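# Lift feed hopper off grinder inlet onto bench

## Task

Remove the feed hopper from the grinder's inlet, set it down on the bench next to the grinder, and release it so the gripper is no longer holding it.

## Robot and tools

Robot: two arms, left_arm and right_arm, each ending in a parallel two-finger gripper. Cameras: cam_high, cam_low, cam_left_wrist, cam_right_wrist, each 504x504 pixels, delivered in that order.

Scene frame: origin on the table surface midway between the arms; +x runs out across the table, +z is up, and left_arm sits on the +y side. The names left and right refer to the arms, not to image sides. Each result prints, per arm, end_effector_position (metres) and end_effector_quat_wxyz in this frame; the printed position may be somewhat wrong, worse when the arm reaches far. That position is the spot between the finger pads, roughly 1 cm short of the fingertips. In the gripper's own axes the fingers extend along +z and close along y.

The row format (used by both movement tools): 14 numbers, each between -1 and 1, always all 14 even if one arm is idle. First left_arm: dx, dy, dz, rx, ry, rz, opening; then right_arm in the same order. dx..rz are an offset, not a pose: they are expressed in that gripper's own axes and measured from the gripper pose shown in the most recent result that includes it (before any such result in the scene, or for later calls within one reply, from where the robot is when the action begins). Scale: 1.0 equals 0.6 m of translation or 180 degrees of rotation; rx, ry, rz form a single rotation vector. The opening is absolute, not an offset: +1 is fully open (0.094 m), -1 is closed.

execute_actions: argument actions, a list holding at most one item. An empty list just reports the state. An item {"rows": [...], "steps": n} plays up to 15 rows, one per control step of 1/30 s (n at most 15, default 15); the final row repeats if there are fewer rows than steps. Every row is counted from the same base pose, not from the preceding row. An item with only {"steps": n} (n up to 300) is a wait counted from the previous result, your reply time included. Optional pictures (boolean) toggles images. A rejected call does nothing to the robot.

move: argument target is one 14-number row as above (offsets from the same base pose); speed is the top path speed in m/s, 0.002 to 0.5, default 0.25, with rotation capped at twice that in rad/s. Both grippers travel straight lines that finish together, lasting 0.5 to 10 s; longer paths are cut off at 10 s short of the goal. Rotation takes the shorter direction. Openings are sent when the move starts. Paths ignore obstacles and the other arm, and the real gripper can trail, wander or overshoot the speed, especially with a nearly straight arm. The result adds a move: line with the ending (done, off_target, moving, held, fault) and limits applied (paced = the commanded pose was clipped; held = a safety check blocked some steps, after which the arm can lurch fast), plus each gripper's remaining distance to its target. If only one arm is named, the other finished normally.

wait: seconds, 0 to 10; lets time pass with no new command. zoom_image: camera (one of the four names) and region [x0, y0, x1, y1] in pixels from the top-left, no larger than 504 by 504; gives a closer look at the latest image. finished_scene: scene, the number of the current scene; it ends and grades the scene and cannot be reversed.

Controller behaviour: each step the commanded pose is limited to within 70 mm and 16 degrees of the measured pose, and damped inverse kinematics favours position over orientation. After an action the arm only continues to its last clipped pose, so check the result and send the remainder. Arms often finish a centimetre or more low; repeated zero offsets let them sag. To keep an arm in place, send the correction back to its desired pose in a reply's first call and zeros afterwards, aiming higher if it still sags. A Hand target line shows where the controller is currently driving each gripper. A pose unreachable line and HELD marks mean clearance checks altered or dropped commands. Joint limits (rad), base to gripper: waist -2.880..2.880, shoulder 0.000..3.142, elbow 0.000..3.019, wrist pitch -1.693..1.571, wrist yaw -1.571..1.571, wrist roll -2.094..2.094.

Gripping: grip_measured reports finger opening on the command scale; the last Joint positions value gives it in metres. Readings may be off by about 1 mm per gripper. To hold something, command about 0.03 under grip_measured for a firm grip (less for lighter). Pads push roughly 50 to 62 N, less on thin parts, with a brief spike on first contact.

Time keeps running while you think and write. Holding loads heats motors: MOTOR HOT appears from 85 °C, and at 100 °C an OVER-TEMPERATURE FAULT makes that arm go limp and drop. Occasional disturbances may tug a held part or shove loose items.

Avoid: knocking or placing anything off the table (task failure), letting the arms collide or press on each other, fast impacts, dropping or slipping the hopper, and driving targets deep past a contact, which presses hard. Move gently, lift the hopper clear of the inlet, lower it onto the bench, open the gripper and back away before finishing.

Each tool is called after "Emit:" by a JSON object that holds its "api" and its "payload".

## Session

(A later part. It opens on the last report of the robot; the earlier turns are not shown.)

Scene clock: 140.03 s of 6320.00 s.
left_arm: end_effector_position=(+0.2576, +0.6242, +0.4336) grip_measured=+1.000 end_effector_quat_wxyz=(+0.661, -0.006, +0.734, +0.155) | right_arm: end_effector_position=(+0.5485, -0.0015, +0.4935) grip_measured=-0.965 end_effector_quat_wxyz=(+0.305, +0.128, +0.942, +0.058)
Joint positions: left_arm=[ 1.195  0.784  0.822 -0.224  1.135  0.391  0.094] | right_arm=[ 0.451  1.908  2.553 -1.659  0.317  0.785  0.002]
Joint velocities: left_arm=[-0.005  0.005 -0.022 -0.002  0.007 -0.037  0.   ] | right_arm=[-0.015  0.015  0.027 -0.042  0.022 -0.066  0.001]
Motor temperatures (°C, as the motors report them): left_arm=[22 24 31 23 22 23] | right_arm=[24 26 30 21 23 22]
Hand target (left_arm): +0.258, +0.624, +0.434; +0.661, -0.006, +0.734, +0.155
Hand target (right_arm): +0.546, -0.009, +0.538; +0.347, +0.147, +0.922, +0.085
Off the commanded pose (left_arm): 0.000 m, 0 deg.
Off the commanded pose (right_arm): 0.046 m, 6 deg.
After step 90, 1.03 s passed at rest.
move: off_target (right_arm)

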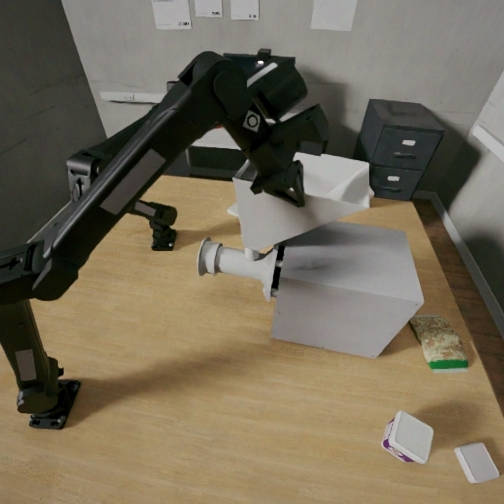

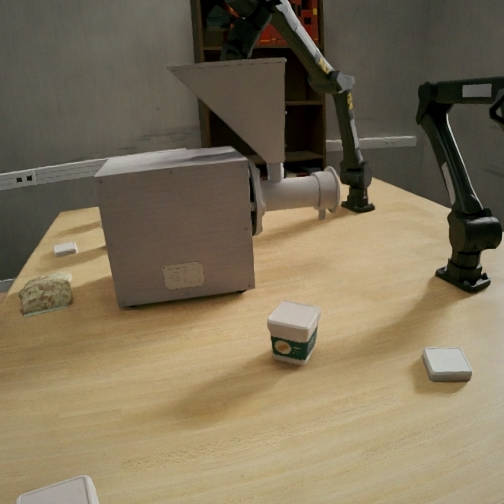

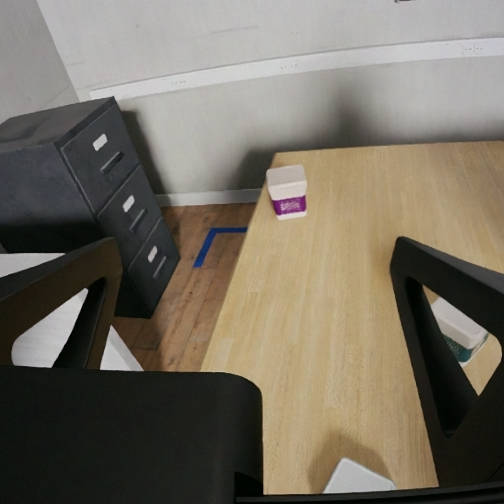

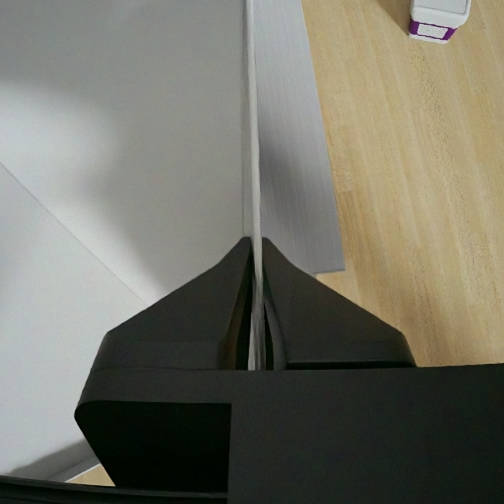

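Emit:
{"api": "move", "payload": {"target": [-0.459,-0.668,0.295,0.198,0.221,-0.091,1, -0.012,-0.004,-0.018,-0.02,-0.024,0.016,-1], "speed": 0.25}}

Scene clock: 151.97 s of 6320.00 s.
left_arm: end_effector_position=(+0.5566, +0.2320, +0.5948) grip_measured=+1.000 end_effector_quat_wxyz=(+0.362, +0.046, +0.915, -0.174) | right_arm: end_effector_position=(+0.5486, -0.0025, +0.4902) grip_measured=-0.980 end_effector_quat_wxyz=(+0.325, +0.140, +0.932, +0.083)
Joint positions: left_arm=[-0.283  1.506  2.222 -1.502  0.291 -0.118  0.094] | right_arm=[ 0.448  1.814  2.372 -1.507  0.31   0.801  0.001]
Joint velocities: left_arm=[-0.005  0.015  0.012 -0.007  0.007 -0.051  0.   ] | right_arm=[-0.005 -0.005  0.002 -0.002 -0.022  0.066 -0.   ]
Motor temperatures (°C, as the motors report them): left_arm=[22 24 32 23 22 23] | right_arm=[24 26 31 21 24 22]
Hand target (left_arm): +0.553, +0.229, +0.608; +0.368, +0.046, +0.911, -0.178
Hand target (right_arm): +0.547, -0.007, +0.505; +0.342, +0.144, +0.924, +0.090
Off the commanded pose (left_arm): 0.009 m, 1 deg.
Off the commanded pose (right_arm): 0.016 m, 2 deg.
After step 90, 6.07 s passed at rest.
move: off_target (right_arm)

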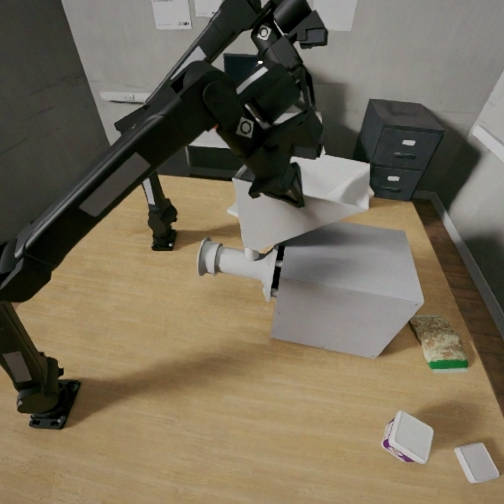

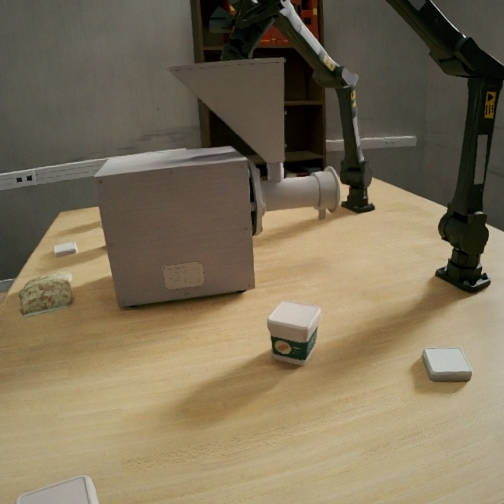

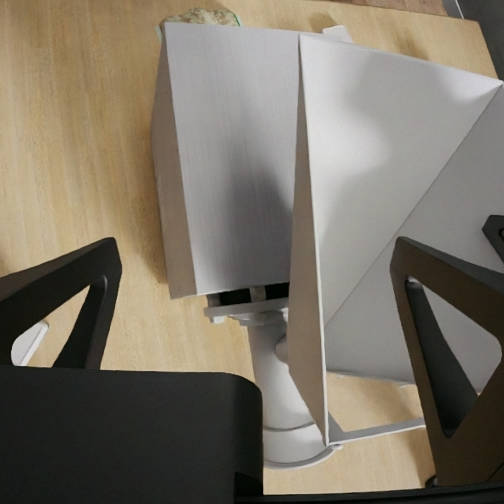

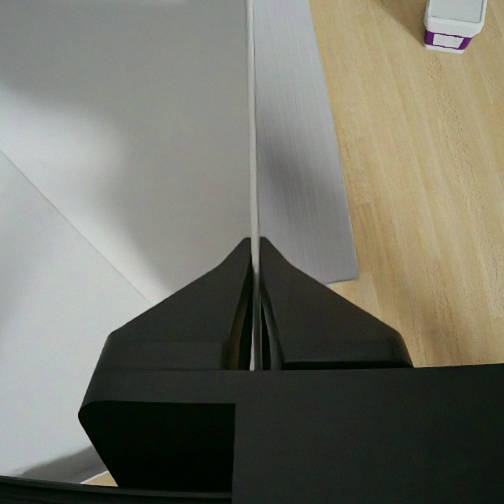

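Emit:
{"api": "move", "payload": {"target": [0.04,-0.068,0.04,0,0.05,0,0.4, -0.014,-0.002,-0.02,-0.005,-0.012,0.004,-1], "speed": 0.1}}

Scene clock: 155.17 s of 6320.00 s.
left_arm: end_effector_position=(+0.5456, +0.1876, +0.5660) grip_measured=+0.402 end_effector_quat_wxyz=(+0.287, +0.061, +0.941, -0.170) | right_arm: end_effector_position=(+0.5485, -0.0033, +0.4900) grip_measured=-0.981 end_effector_quat_wxyz=(+0.327, +0.140, +0.931, +0.083)
Joint positions: left_arm=[-0.384  1.571  2.284 -1.645  0.248 -0.152  0.066] | right_arm=[ 0.448  1.809  2.361 -1.499  0.312  0.801  0.001]
Joint velocities: left_arm=[ 0.005 -0.005  0.017 -0.017 -0.007 -0.007  0.001] | right_arm=[-0.005 -0.005  0.002 -0.002 -0.007 -0.051 -0.001]
Motor temperatures (°C, as the motors report them): left_arm=[22 24 32 23 22 23] | right_arm=[24 27 31 21 24 22]
Hand target (left_arm): +0.546, +0.183, +0.574; +0.290, +0.060, +0.940, -0.171
Hand target (right_arm): +0.547, -0.007, +0.504; +0.343, +0.145, +0.924, +0.089
Off the commanded pose (left_arm): 0.008 m, 0 deg.
Off the commanded pose (right_arm): 0.015 m, 2 deg.
move: off_target (right_arm)

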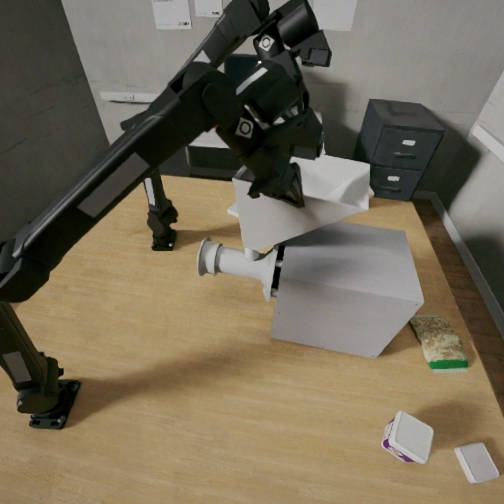

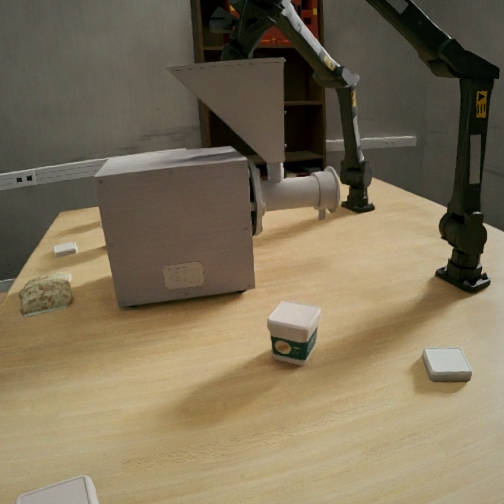

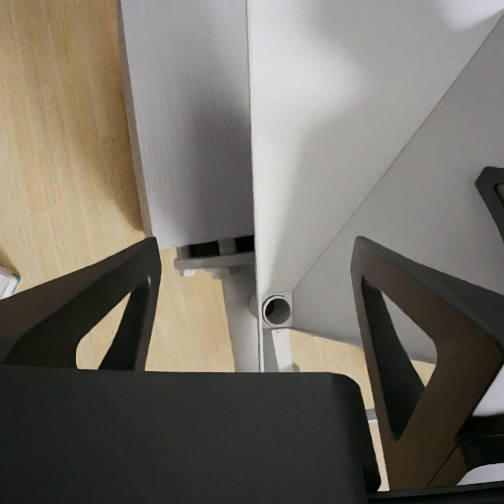

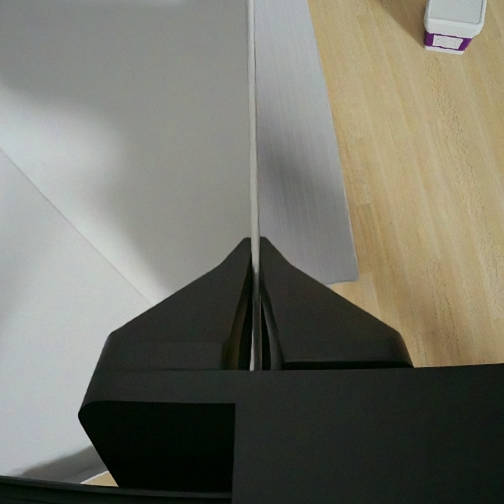

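Emit:
{"api": "move", "payload": {"target": [0.05,0,0.125,0,0,0,-0.3, -0.014,-0.002,-0.02,-0.005,-0.012,0.004,-1], "speed": 0.06}}

Scene clock: 162.20 s of 6320.00 s.
left_arm: end_effector_position=(+0.5599, +0.1675, +0.4844) grip_measured=-0.298 end_effector_quat_wxyz=(+0.274, +0.057, +0.946, -0.166) | right_arm: end_effector_position=(+0.5482, -0.0039, +0.4897) grip_measured=-0.981 end_effector_quat_wxyz=(+0.328, +0.142, +0.930, +0.083)
Joint positions: left_arm=[-0.424  1.489  1.944 -1.407  0.22  -0.187  0.033] | right_arm=[ 0.448  1.803  2.35  -1.492  0.314  0.803  0.001]
Joint velocities: left_arm=[ 0.005 -0.005 -0.017 -0.012  0.022 -0.051 -0.   ] | right_arm=[-0.005  0.005  0.007 -0.007 -0.051  0.051 -0.   ]
Motor temperatures (°C, as the motors report them): left_arm=[22 24 32 23 22 23] | right_arm=[24 27 30 21 24 22]
Hand target (left_arm): +0.558, +0.161, +0.491; +0.286, +0.061, +0.941, -0.170
Hand target (right_arm): +0.547, -0.008, +0.503; +0.344, +0.145, +0.923, +0.090
Off the commanded pose (left_arm): 0.009 m, 2 deg.
Off the commanded pose (right_arm): 0.015 m, 2 deg.
After step 90, 2.33 s passed at rest.
move: off_target (right_arm)

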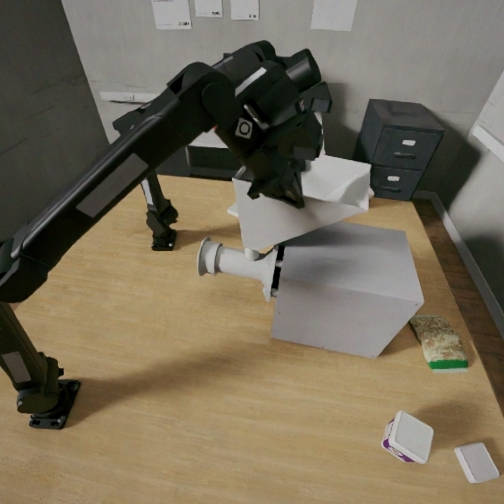

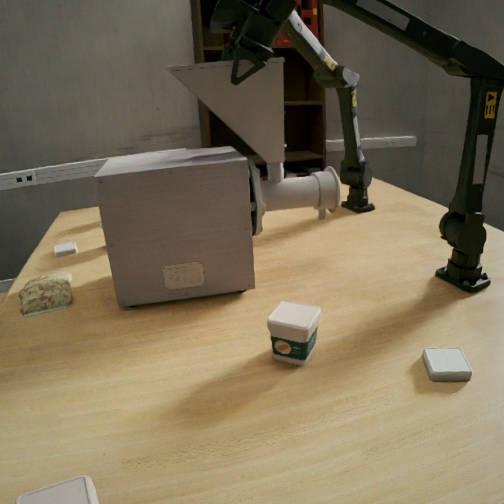

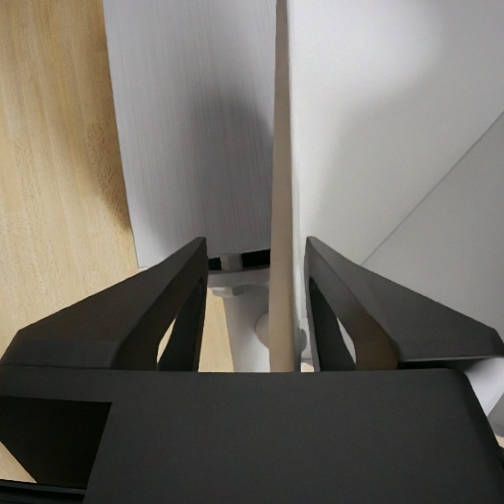

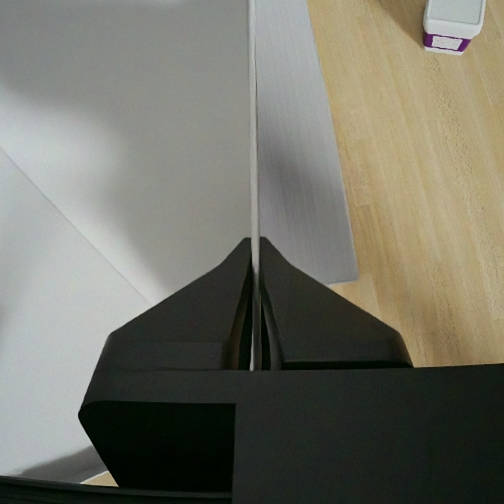

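Emit:
{"api": "move", "payload": {"target": [-0.005,-0.028,-0.005,0,0,0,-0.3, -0.014,-0.002,-0.02,-0.005,-0.012,0.004,-1], "speed": 0.03}}

Emit:
{"api": "move", "payload": {"target": [-0.005,0,-0.008,0,0,0,-1, -0.014,0,-0.02,0,-0.01,0,-1], "speed": 0.03}}

Scene clock: 165.93 s of 6320.00 s.
left_arm: end_effector_position=(+0.5586, +0.1626, +0.4858) grip_measured=-0.298 end_effector_quat_wxyz=(+0.275, +0.054, +0.946, -0.164) | right_arm: end_effector_position=(+0.5481, -0.0046, +0.4896) grip_measured=-0.981 end_effector_quat_wxyz=(+0.330, +0.143, +0.929, +0.083)
Joint positions: left_arm=[-0.438  1.489  1.948 -1.407  0.204 -0.205  0.033] | right_arm=[ 0.448  1.797  2.34  -1.483  0.317  0.804  0.001]
Joint velocities: left_arm=[ 0.005 -0.005 -0.027 -0.012  0.037 -0.007  0.001] | right_arm=[-0.005 -0.005  0.017 -0.007 -0.007 -0.007  0.   ]
Motor temperatures (°C, as the motors report them): left_arm=[22 25 32 23 22 23] | right_arm=[24 27 29 21 24 22]
Hand target (left_arm): +0.558, +0.153, +0.493; +0.274, +0.057, +0.945, -0.166
Hand target (right_arm): +0.546, -0.009, +0.503; +0.346, +0.147, +0.922, +0.090
Off the commanded pose (left_arm): 0.012 m, 1 deg.
Off the commanded pose (right_arm): 0.015 m, 2 deg.
move: off_target (left_arm, right_arm)

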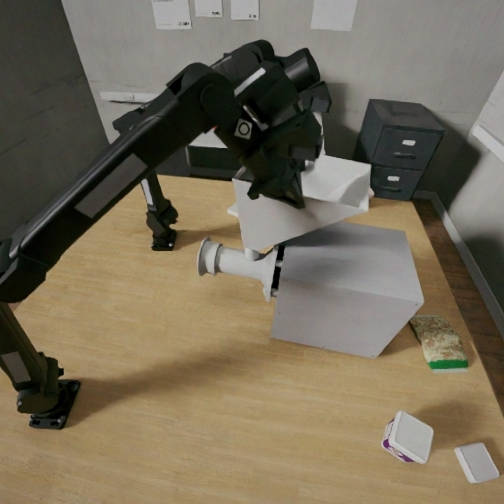

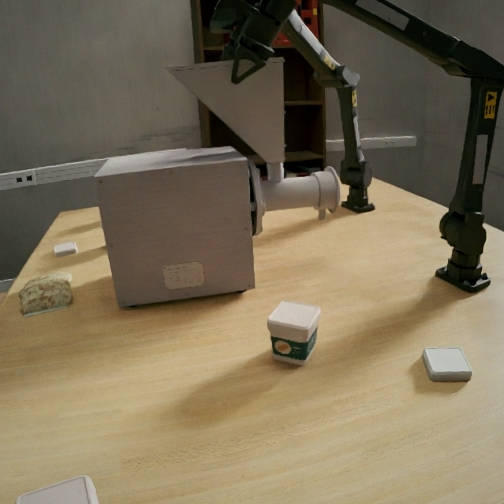

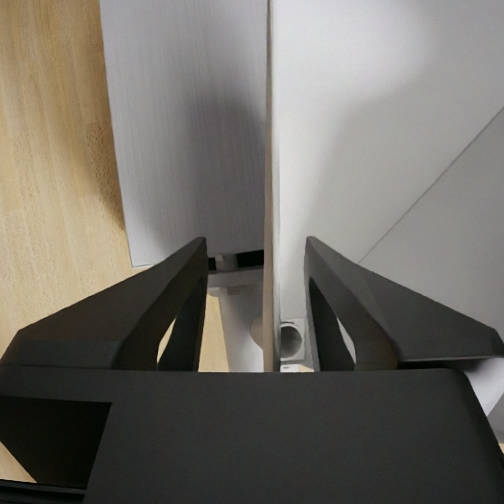

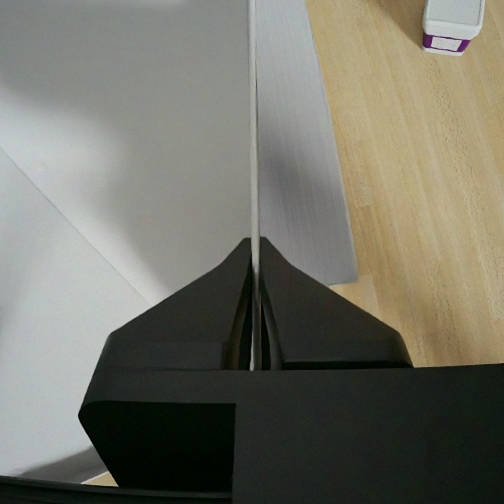

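Scene clock: 166.70 s of 6320.00 s.
left_arm: end_effector_position=(+0.5568, +0.1590, +0.4867) grip_measured=-0.985 end_effector_quat_wxyz=(+0.273, +0.052, +0.945, -0.171) | right_arm: end_effector_position=(+0.5478, -0.0037, +0.4901) grip_measured=-0.981 end_effector_quat_wxyz=(+0.333, +0.143, +0.929, +0.082)
Joint positions: left_arm=[-0.442  1.488  1.948 -1.407  0.215 -0.216  0.001] | right_arm=[ 0.451  1.797  2.34  -1.482  0.324  0.804  0.001]
Joint velocities: left_arm=[-0.005 -0.005  0.002 -0.007  0.066  0.007  0.   ] | right_arm=[ 0.005 -0.015  0.002  0.007 -0.022 -0.007 -0.   ]
Motor temperatures (°C, as the motors report them): left_arm=[22 25 32 23 22 23] | right_arm=[24 27 29 21 24 22]
Hand target (left_arm): +0.559, +0.164, +0.491; +0.275, +0.054, +0.946, -0.164
Hand target (right_arm): +0.546, -0.008, +0.504; +0.345, +0.144, +0.924, +0.081
Off the commanded pose (left_arm): 0.007 m, 1 deg.
Off the commanded pose (right_arm): 0.014 m, 2 deg.
move: off_target (right_arm)

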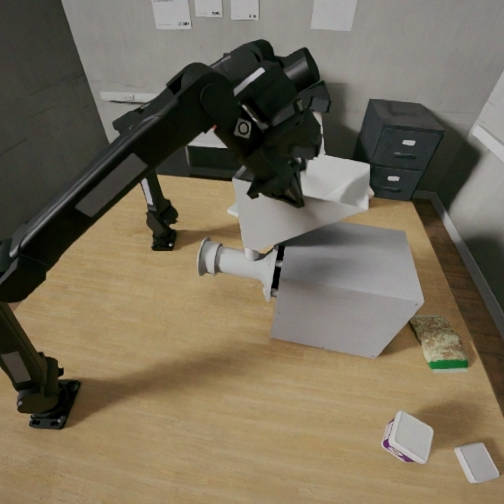

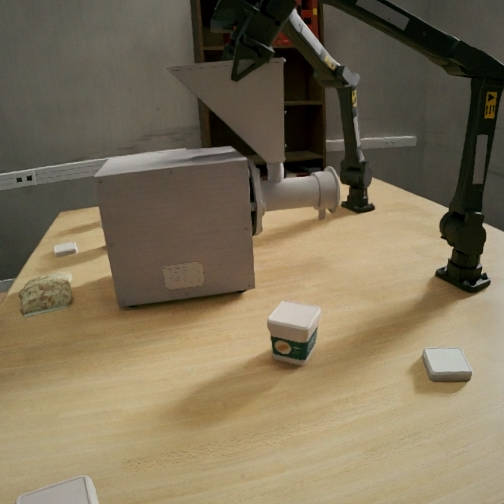

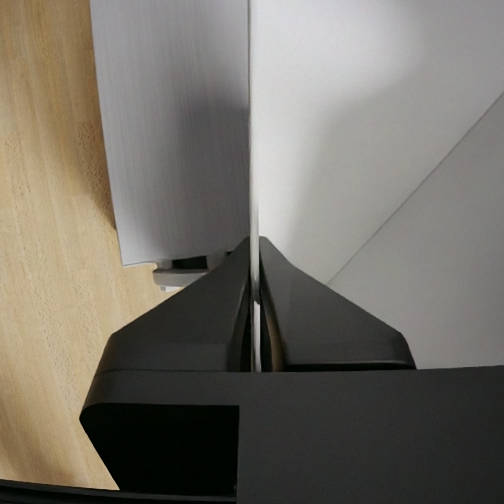

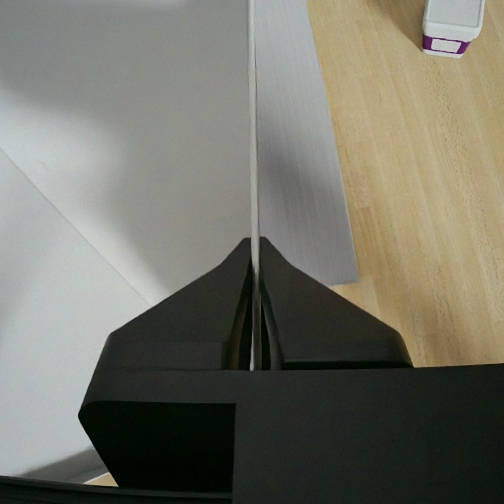

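Emit:
{"api": "move", "payload": {"target": [-0.053,-0.03,-0.079,0,-0.02,0,-1, -0.069,0.029,-0.089,0,-0.03,0,-1], "speed": 0.03}}

Emit:
{"api": "zoom_image", "payload": {"camera": "cam_low", "region": [150, 20, 360, 230]}}

Scene clock: 172.43 s of 6320.00 s.
left_arm: end_effector_position=(+0.5564, +0.1599, +0.4893) grip_measured=-0.985 end_effector_quat_wxyz=(+0.246, +0.045, +0.954, -0.164) | right_arm: end_effector_position=(+0.5462, -0.0041, +0.4943) grip_measured=-0.944 end_effector_quat_wxyz=(+0.314, +0.132, +0.940, +0.035)
Joint positions: left_arm=[-0.442  1.533  2.03  -1.501  0.21  -0.224  0.001] | right_arm=[ 0.463  1.915  2.566 -1.683  0.37   0.794  0.003]
Joint velocities: left_arm=[ 0.005 -0.005 -0.012  0.002 -0.022 -0.022  0.   ] | right_arm=[-0.005  0.015  0.071 -0.037 -0.007  0.022 -0.   ]
Motor temperatures (°C, as the motors report them): left_arm=[22 25 33 23 23 23] | right_arm=[24 27 30 21 24 22]
Hand target (left_arm): +0.553, +0.161, +0.545; +0.303, +0.046, +0.936, -0.173
Hand target (right_arm): +0.541, -0.008, +0.557; +0.377, +0.147, +0.911, +0.077
Off the commanded pose (left_arm): 0.057 m, 7 deg.
Off the commanded pose (right_arm): 0.066 m, 9 deg.
After step 90, 0.17 s passed at rest.
move: off_target (left_arm, right_arm)

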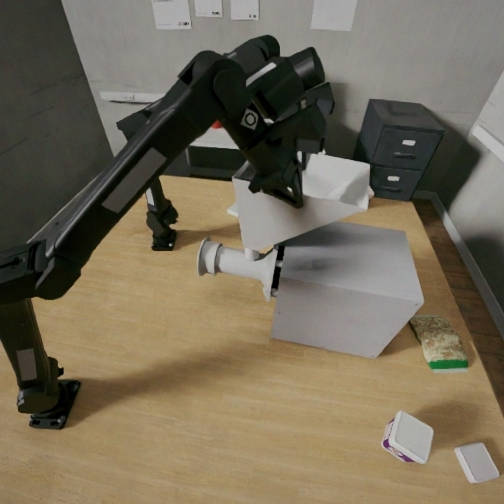

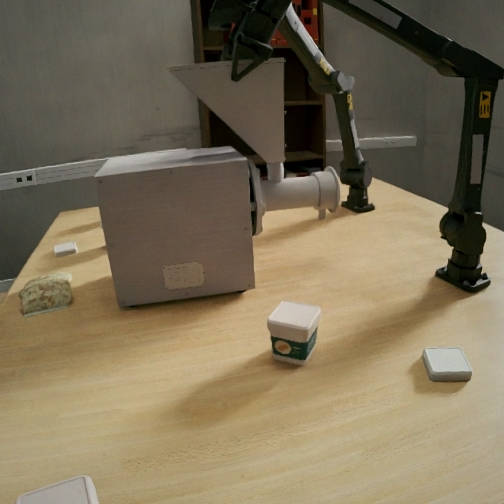

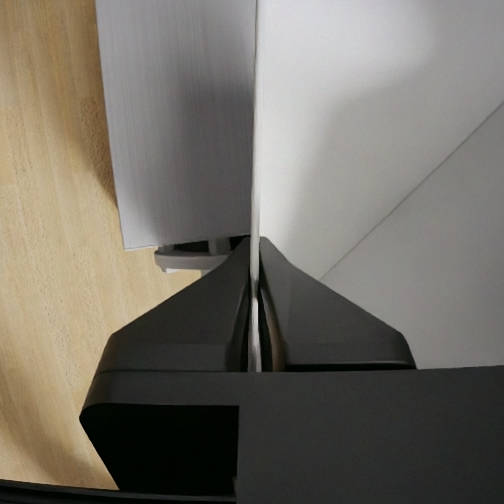

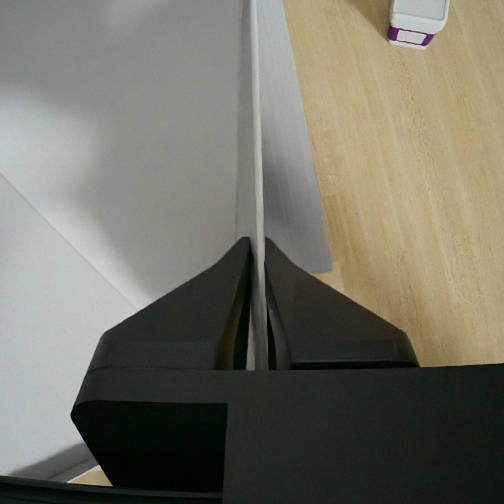

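Region (150, 20, 360, 230) of cam_low's 504x504 image, scaled by 2.400, with more detail than that image has.

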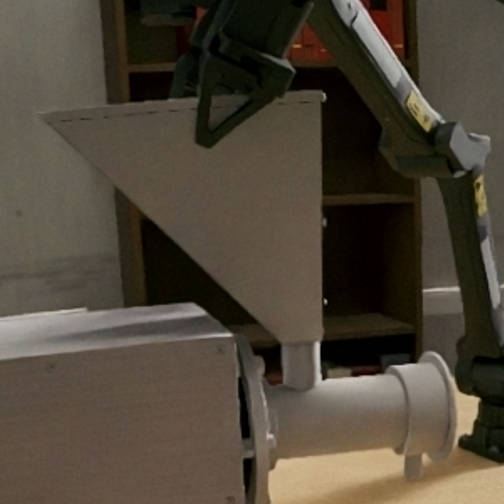

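Emit:
{"api": "move", "payload": {"target": [-0.088,-0.028,-0.05,0,-0.035,0,-1, -0.085,0.016,-0.06,-0.028,-0.04,0.018,-1], "speed": 0.04}}

Emit:
{"api": "zoom_image", "payload": {"camera": "cam_low", "region": [150, 20, 360, 230]}}

Scene clock: 184.97 s of 6320.00 s.
left_arm: end_effector_position=(+0.5592, +0.1581, +0.4888) grip_measured=-0.984 end_effector_quat_wxyz=(+0.222, +0.048, +0.961, -0.158) | right_arm: end_effector_position=(+0.5474, -0.0059, +0.4931) grip_measured=-0.943 end_effector_quat_wxyz=(+0.308, +0.133, +0.941, +0.035)
Joint positions: left_arm=[-0.444  1.583  2.108 -1.58   0.21  -0.214  0.001] | right_arm=[ 0.457  1.927  2.588 -1.701  0.359  0.795  0.003]
Joint velocities: left_arm=[-0.024  0.015  0.002 -0.002 -0.037 -0.037 -0.001] | right_arm=[-0.005  0.005  0.007  0.002  0.037  0.007 -0.   ]
Motor temperatures (°C, as the motors report them): left_arm=[22 25 38 23 23 23] | right_arm=[24 27 34 22 26 22]
Hand target (left_arm): +0.579, +0.157, +0.543; +0.299, +0.035, +0.939, -0.168
Hand target (right_arm): +0.557, -0.013, +0.551; +0.377, +0.148, +0.911, +0.078
Off the commanded pose (left_arm): 0.062 m, 9 deg.
Off the commanded pose (right_arm): 0.064 m, 10 deg.
After step 90, 7.23 s passed at rest.
move: off_target (left_arm, right_arm)

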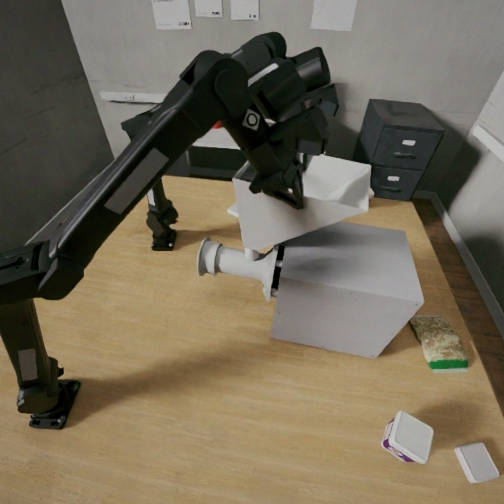

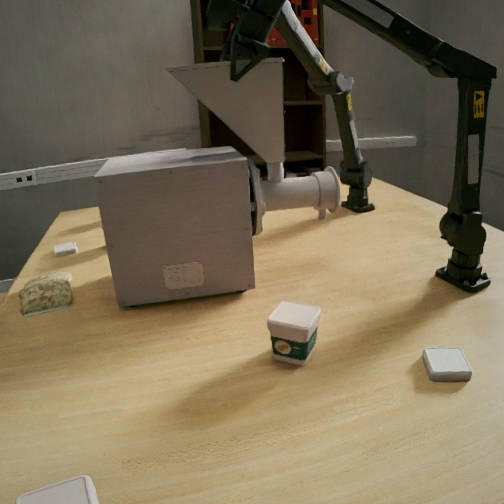

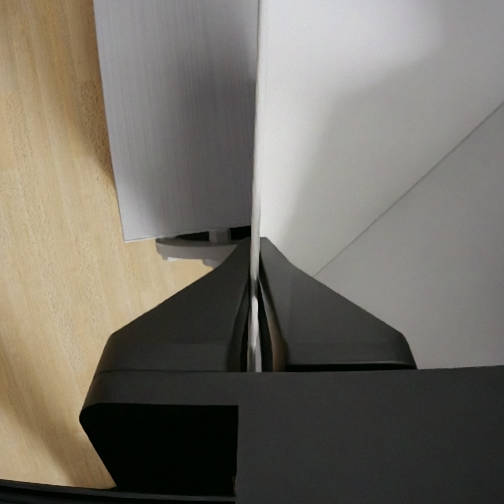

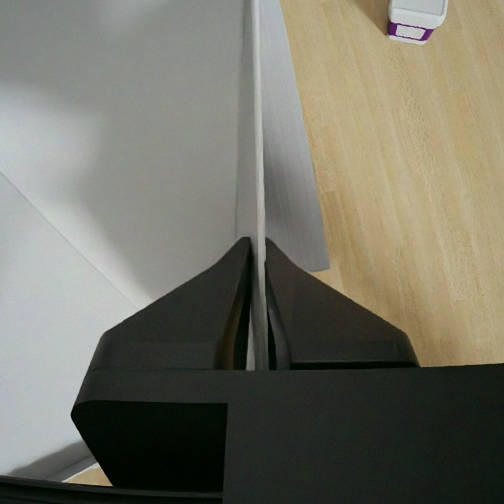

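Region (150, 20, 360, 230) of cam_low's 504x504 image, scaled by 2.400, with more detail than that image has.

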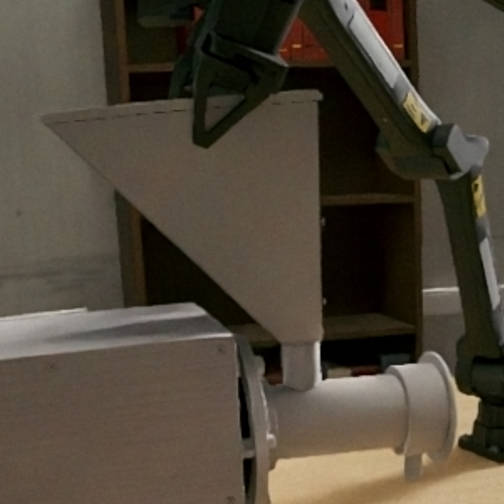

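Emit:
{"api": "move", "payload": {"target": [-0.07,-0.033,-0.10,0,0.02,0,-1, -0.084,0.022,-0.091,-0.028,0,0.018,-1], "speed": 0.04}}

Emit:
{"api": "zoom_image", "payload": {"camera": "cam_low", "region": [150, 20, 360, 230]}}

Scene clock: 193.30 s of 6320.00 s.
left_arm: end_effector_position=(+0.5578, +0.1592, +0.4891) grip_measured=-0.984 end_effector_quat_wxyz=(+0.192, +0.049, +0.967, -0.158) | right_arm: end_effector_position=(+0.5496, -0.0035, +0.4941) grip_measured=-0.973 end_effector_quat_wxyz=(+0.285, +0.136, +0.946, +0.073)
Joint positions: left_arm=[-0.437  1.632  2.189 -1.676  0.227 -0.202  0.001] | right_arm=[ 0.434  1.938  2.617 -1.707  0.263  0.802  0.001]
Joint velocities: left_arm=[ 0.005 -0.005 -0.017 -0.007  0.007  0.066 -0.   ] | right_arm=[ 0.005 -0.005  0.012  0.022  0.037  0.007 -0.001]
Motor temperatures (°C, as the motors report them): left_arm=[22 25 41 23 23 23] | right_arm=[24 27 37 22 26 22]
Hand target (left_arm): +0.560, +0.161, +0.554; +0.262, +0.045, +0.948, -0.177
Hand target (right_arm): +0.548, -0.013, +0.561; +0.350, +0.141, +0.919, +0.115
Off the commanded pose (left_arm): 0.076 m, 0 deg; position clipped at the last step of the last action.
Off the commanded pose (right_arm): 0.074 m, 4 deg; position clipped at the last step of the last action.
joint sent to its limit (left arm) — the command would take joint 4 (wrist pitch) past its lower limit, so that joint was sent only as far as its limit.
joint sent to its limit (right arm) — the command would take joint 4 (wrist pitch) past its lower limit, so that joint was sent only as far as its limit.
After step 90, 3.20 s passed at rest.
move: off_target (left_arm, right_arm); limits=paced

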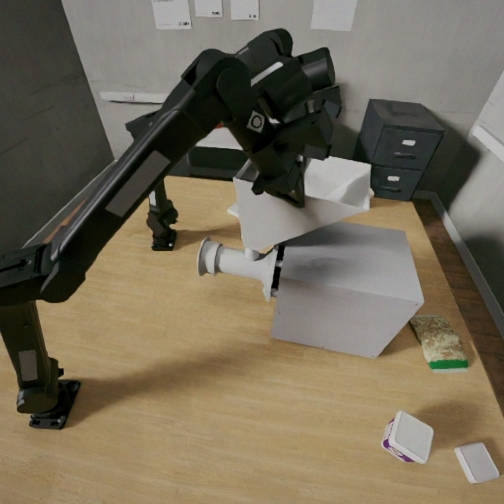

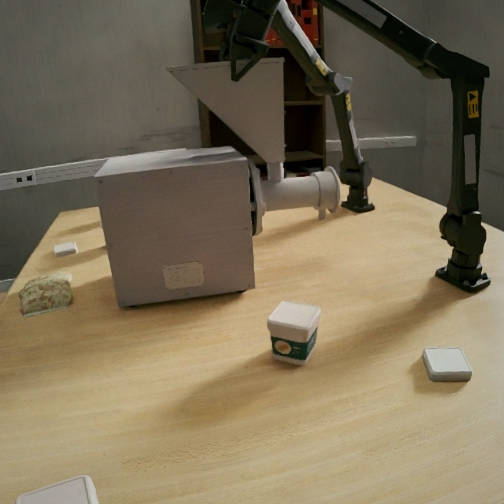

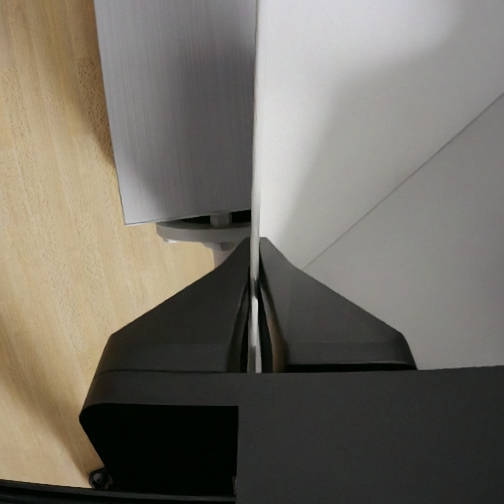

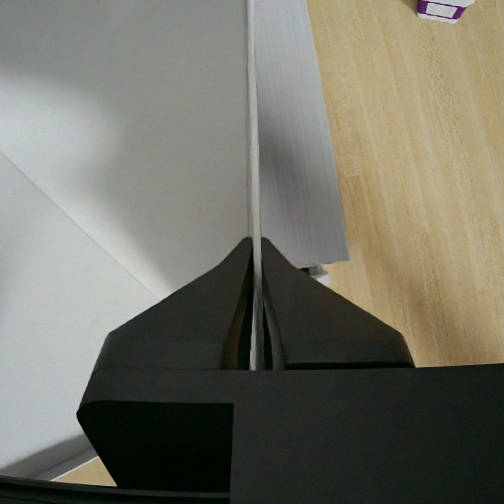

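Region (150, 20, 360, 230) of cam_low's 504x504 image, scaled by 2.400, with more detail than that image has.

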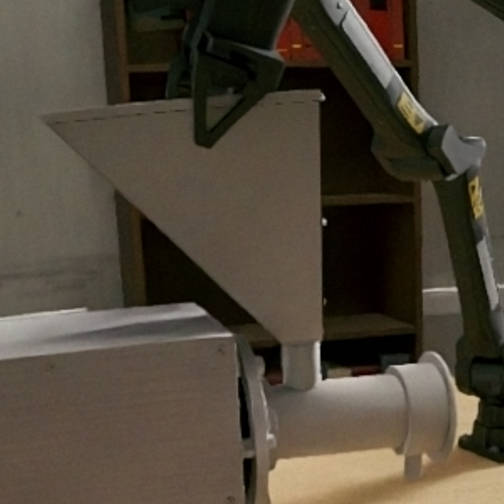

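Emit:
{"api": "execute_actions", "payload": {"actions": [{"rows":[[-0.047,-0.03,-0.087,0,0,0,-1,-0.06,0.022,-0.081,0,0,0,-1],[-0.05,-0.03,-0.085,0,0,0,-1,-0.063,0.022,-0.079,0,0,0,-1],[-0.053,-0.03,-0.084,0,0,0,-1,-0.066,0.022,-0.077,0,0,0,-1],[-0.056,-0.03,-0.083,0,0,0,-1,-0.069,0.022,-0.075,0,0,0,-1],[-0.059,-0.03,-0.081,0,0,0,-1,-0.072,0.022,-0.074,0,0,0,-1],[-0.062,-0.03,-0.08,0,0,0,-1,-0.075,0.022,-0.072,0,0,0,-1],[-0.065,-0.03,-0.078,0,0,0,-1,-0.078,0.022,-0.07,0,0,0,-1],[-0.068,-0.03,-0.077,0,0,0,-1,-0.081,0.022,-0.068,0,0,0,-1],[-0.071,-0.03,-0.076,0,0,0,-1,-0.084,0.022,-0.066,0,0,0,-1],[-0.074,-0.03,-0.074,0,0,0,-1,-0.086,0.022,-0.064,0,0,0,-1],[-0.077,-0.03,-0.073,0,0,0,-1,-0.089,0.022,-0.063,0,0,0,-1],[-0.08,-0.03,-0.071,0,0,0,-1,-0.092,0.022,-0.061,0,0,0,-1],[-0.083,-0.03,-0.07,0,0,0,-1,-0.095,0.022,-0.059,0,0,0,-1],[-0.085,-0.03,-0.069,0,0,0,-1,-0.096,0.022,-0.058,0,0,0,-1]],"steps":15}], "pictures": false}}

Emit:
{"api": "wait", "payload": {"seconds": 1}}

Scene clock: 202.77 s of 6320.00 s.
left_arm: end_effector_position=(+0.5657, +0.1649, +0.4944) grip_measured=-0.984 end_effector_quat_wxyz=(+0.199, +0.029, +0.967, -0.160) | right_arm: end_effector_position=(+0.5592, +0.0016, +0.4950) grip_measured=-0.978 end_effector_quat_wxyz=(+0.282, +0.112, +0.949, +0.090)
Joint positions: left_arm=[-0.424  1.647  2.22  -1.676  0.225 -0.232  0.001] | right_arm=[ 0.419  1.973  2.675 -1.707  0.214  0.747  0.001]
Joint velocities: left_arm=[ 0.063  0.132  0.256  0.007  0.051 -0.198  0.   ] | right_arm=[-0.015  0.083  0.11  -0.002 -0.066 -0.242 -0.   ]
Motor temperatures (°C, as the motors report them): left_arm=[22 25 46 23 23 23] | right_arm=[24 27 44 22 26 22]
Hand target (left_arm): +0.579, +0.158, +0.545; +0.258, +0.041, +0.949, -0.176
Hand target (right_arm): +0.569, -0.015, +0.550; +0.346, +0.128, +0.922, +0.118
Off the commanded pose (left_arm): 0.061 m, 2 deg.
Off the commanded pose (right_arm): 0.065 m, 3 deg.
joint sent to its limit (left arm) — the command would take joint 4 (wrist pitch) past its lower limit, so that joint was sent only as far as its limit.
joint sent to its limit (right arm) — the command would take joint 4 (wrist pitch) past its lower limit, so that joint was sent only as far as its limit.
Steps of this call (steps 1 to 90: nothing new was sent; then 5.97 s passed at rest; steps 91 to 105: all 15 steps of this action). Readings (end_effector_position):
91: left_arm (+0.5578, +0.1592, +0.4891) | right_arm (+0.5493, -0.0029, +0.4939)
92: left_arm (+0.5578, +0.1592, +0.4891) | right_arm (+0.5496, -0.0033, +0.4937)
94: left_arm (+0.5577, +0.1592, +0.4891) | right_arm (+0.5498, -0.0035, +0.4940)
98: left_arm (+0.5577, +0.1592, +0.4891) | right_arm (+0.5522, -0.0040, +0.4951)
105: the state above

Scene clock: 203.77 s of 6320.00 s.
left_arm: end_effector_position=(+0.5686, +0.1657, +0.4959) grip_measured=-0.984 end_effector_quat_wxyz=(+0.201, +0.025, +0.966, -0.160) | right_arm: end_effector_position=(+0.5604, +0.0018, +0.4958) grip_measured=-0.978 end_effector_quat_wxyz=(+0.284, +0.109, +0.948, +0.090)
Joint positions: left_arm=[-0.422  1.654  2.232 -1.676  0.225 -0.238  0.001] | right_arm=[ 0.419  1.977  2.683 -1.707  0.213  0.739  0.001]
Joint velocities: left_arm=[-0.005 -0.015  0.002 -0.017 -0.007 -0.081 -0.   ] | right_arm=[ 0.015 -0.005  0.017  0.007  0.022 -0.022 -0.001]
Motor temperatures (°C, as the motors report them): left_arm=[22 25 47 23 23 23] | right_arm=[24 27 45 22 26 22]
Hand target (left_arm): +0.579, +0.158, +0.545; +0.258, +0.041, +0.949, -0.176
Hand target (right_arm): +0.569, -0.016, +0.550; +0.347, +0.128, +0.922, +0.118
Off the commanded pose (left_arm): 0.059 m, 3 deg.
Off the commanded pose (right_arm): 0.064 m, 4 deg.
Steps of this call (steps 1 to 30: nothing new was sent). Readings (end_effector_position):
1: left_arm (+0.5675, +0.1656, +0.4954) | right_arm (+0.5598, +0.0019, +0.4952)
2: left_arm (+0.5683, +0.1658, +0.4960) | right_arm (+0.5600, +0.0019, +0.4955)
4: left_arm (+0.5686, +0.1657, +0.4959) | right_arm (+0.5604, +0.0018, +0.4955)
8: left_arm (+0.5686, +0.1657, +0.4959) | right_arm (+0.5604, +0.0018, +0.4958)
30: the state above

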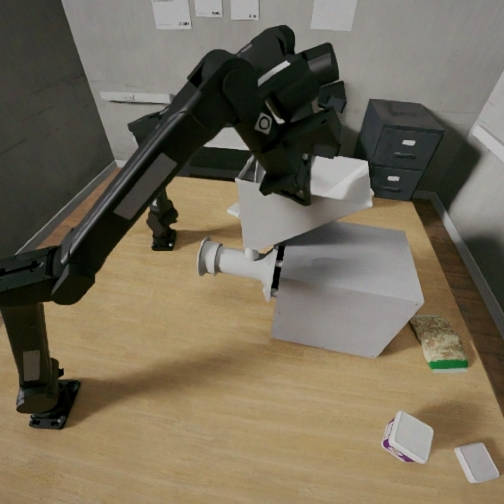

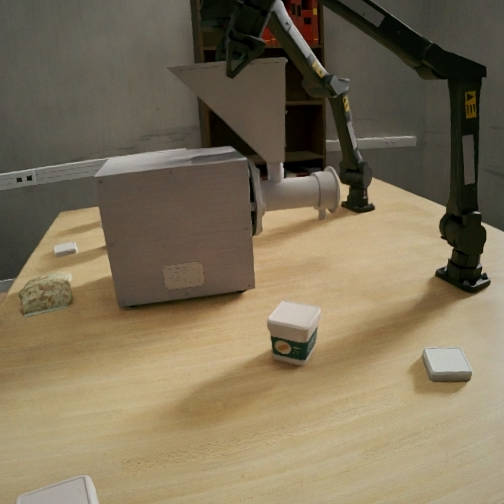

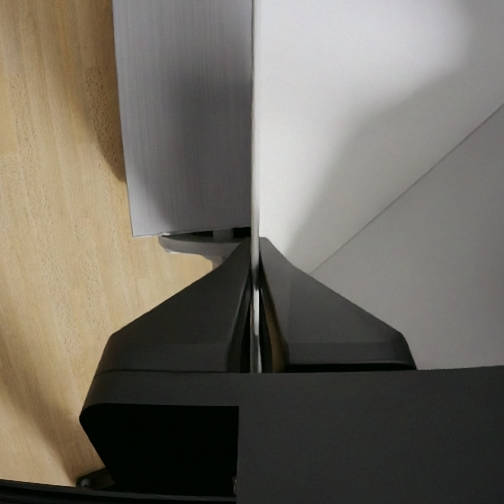

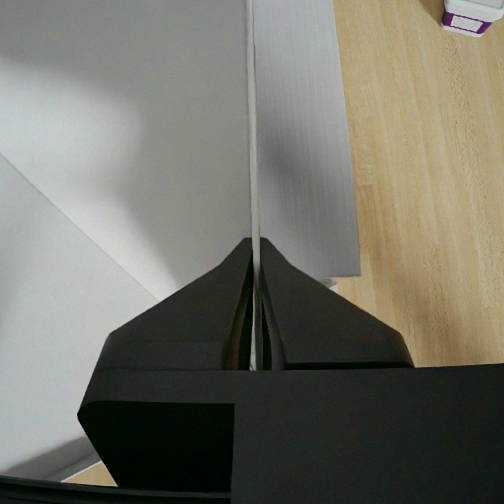

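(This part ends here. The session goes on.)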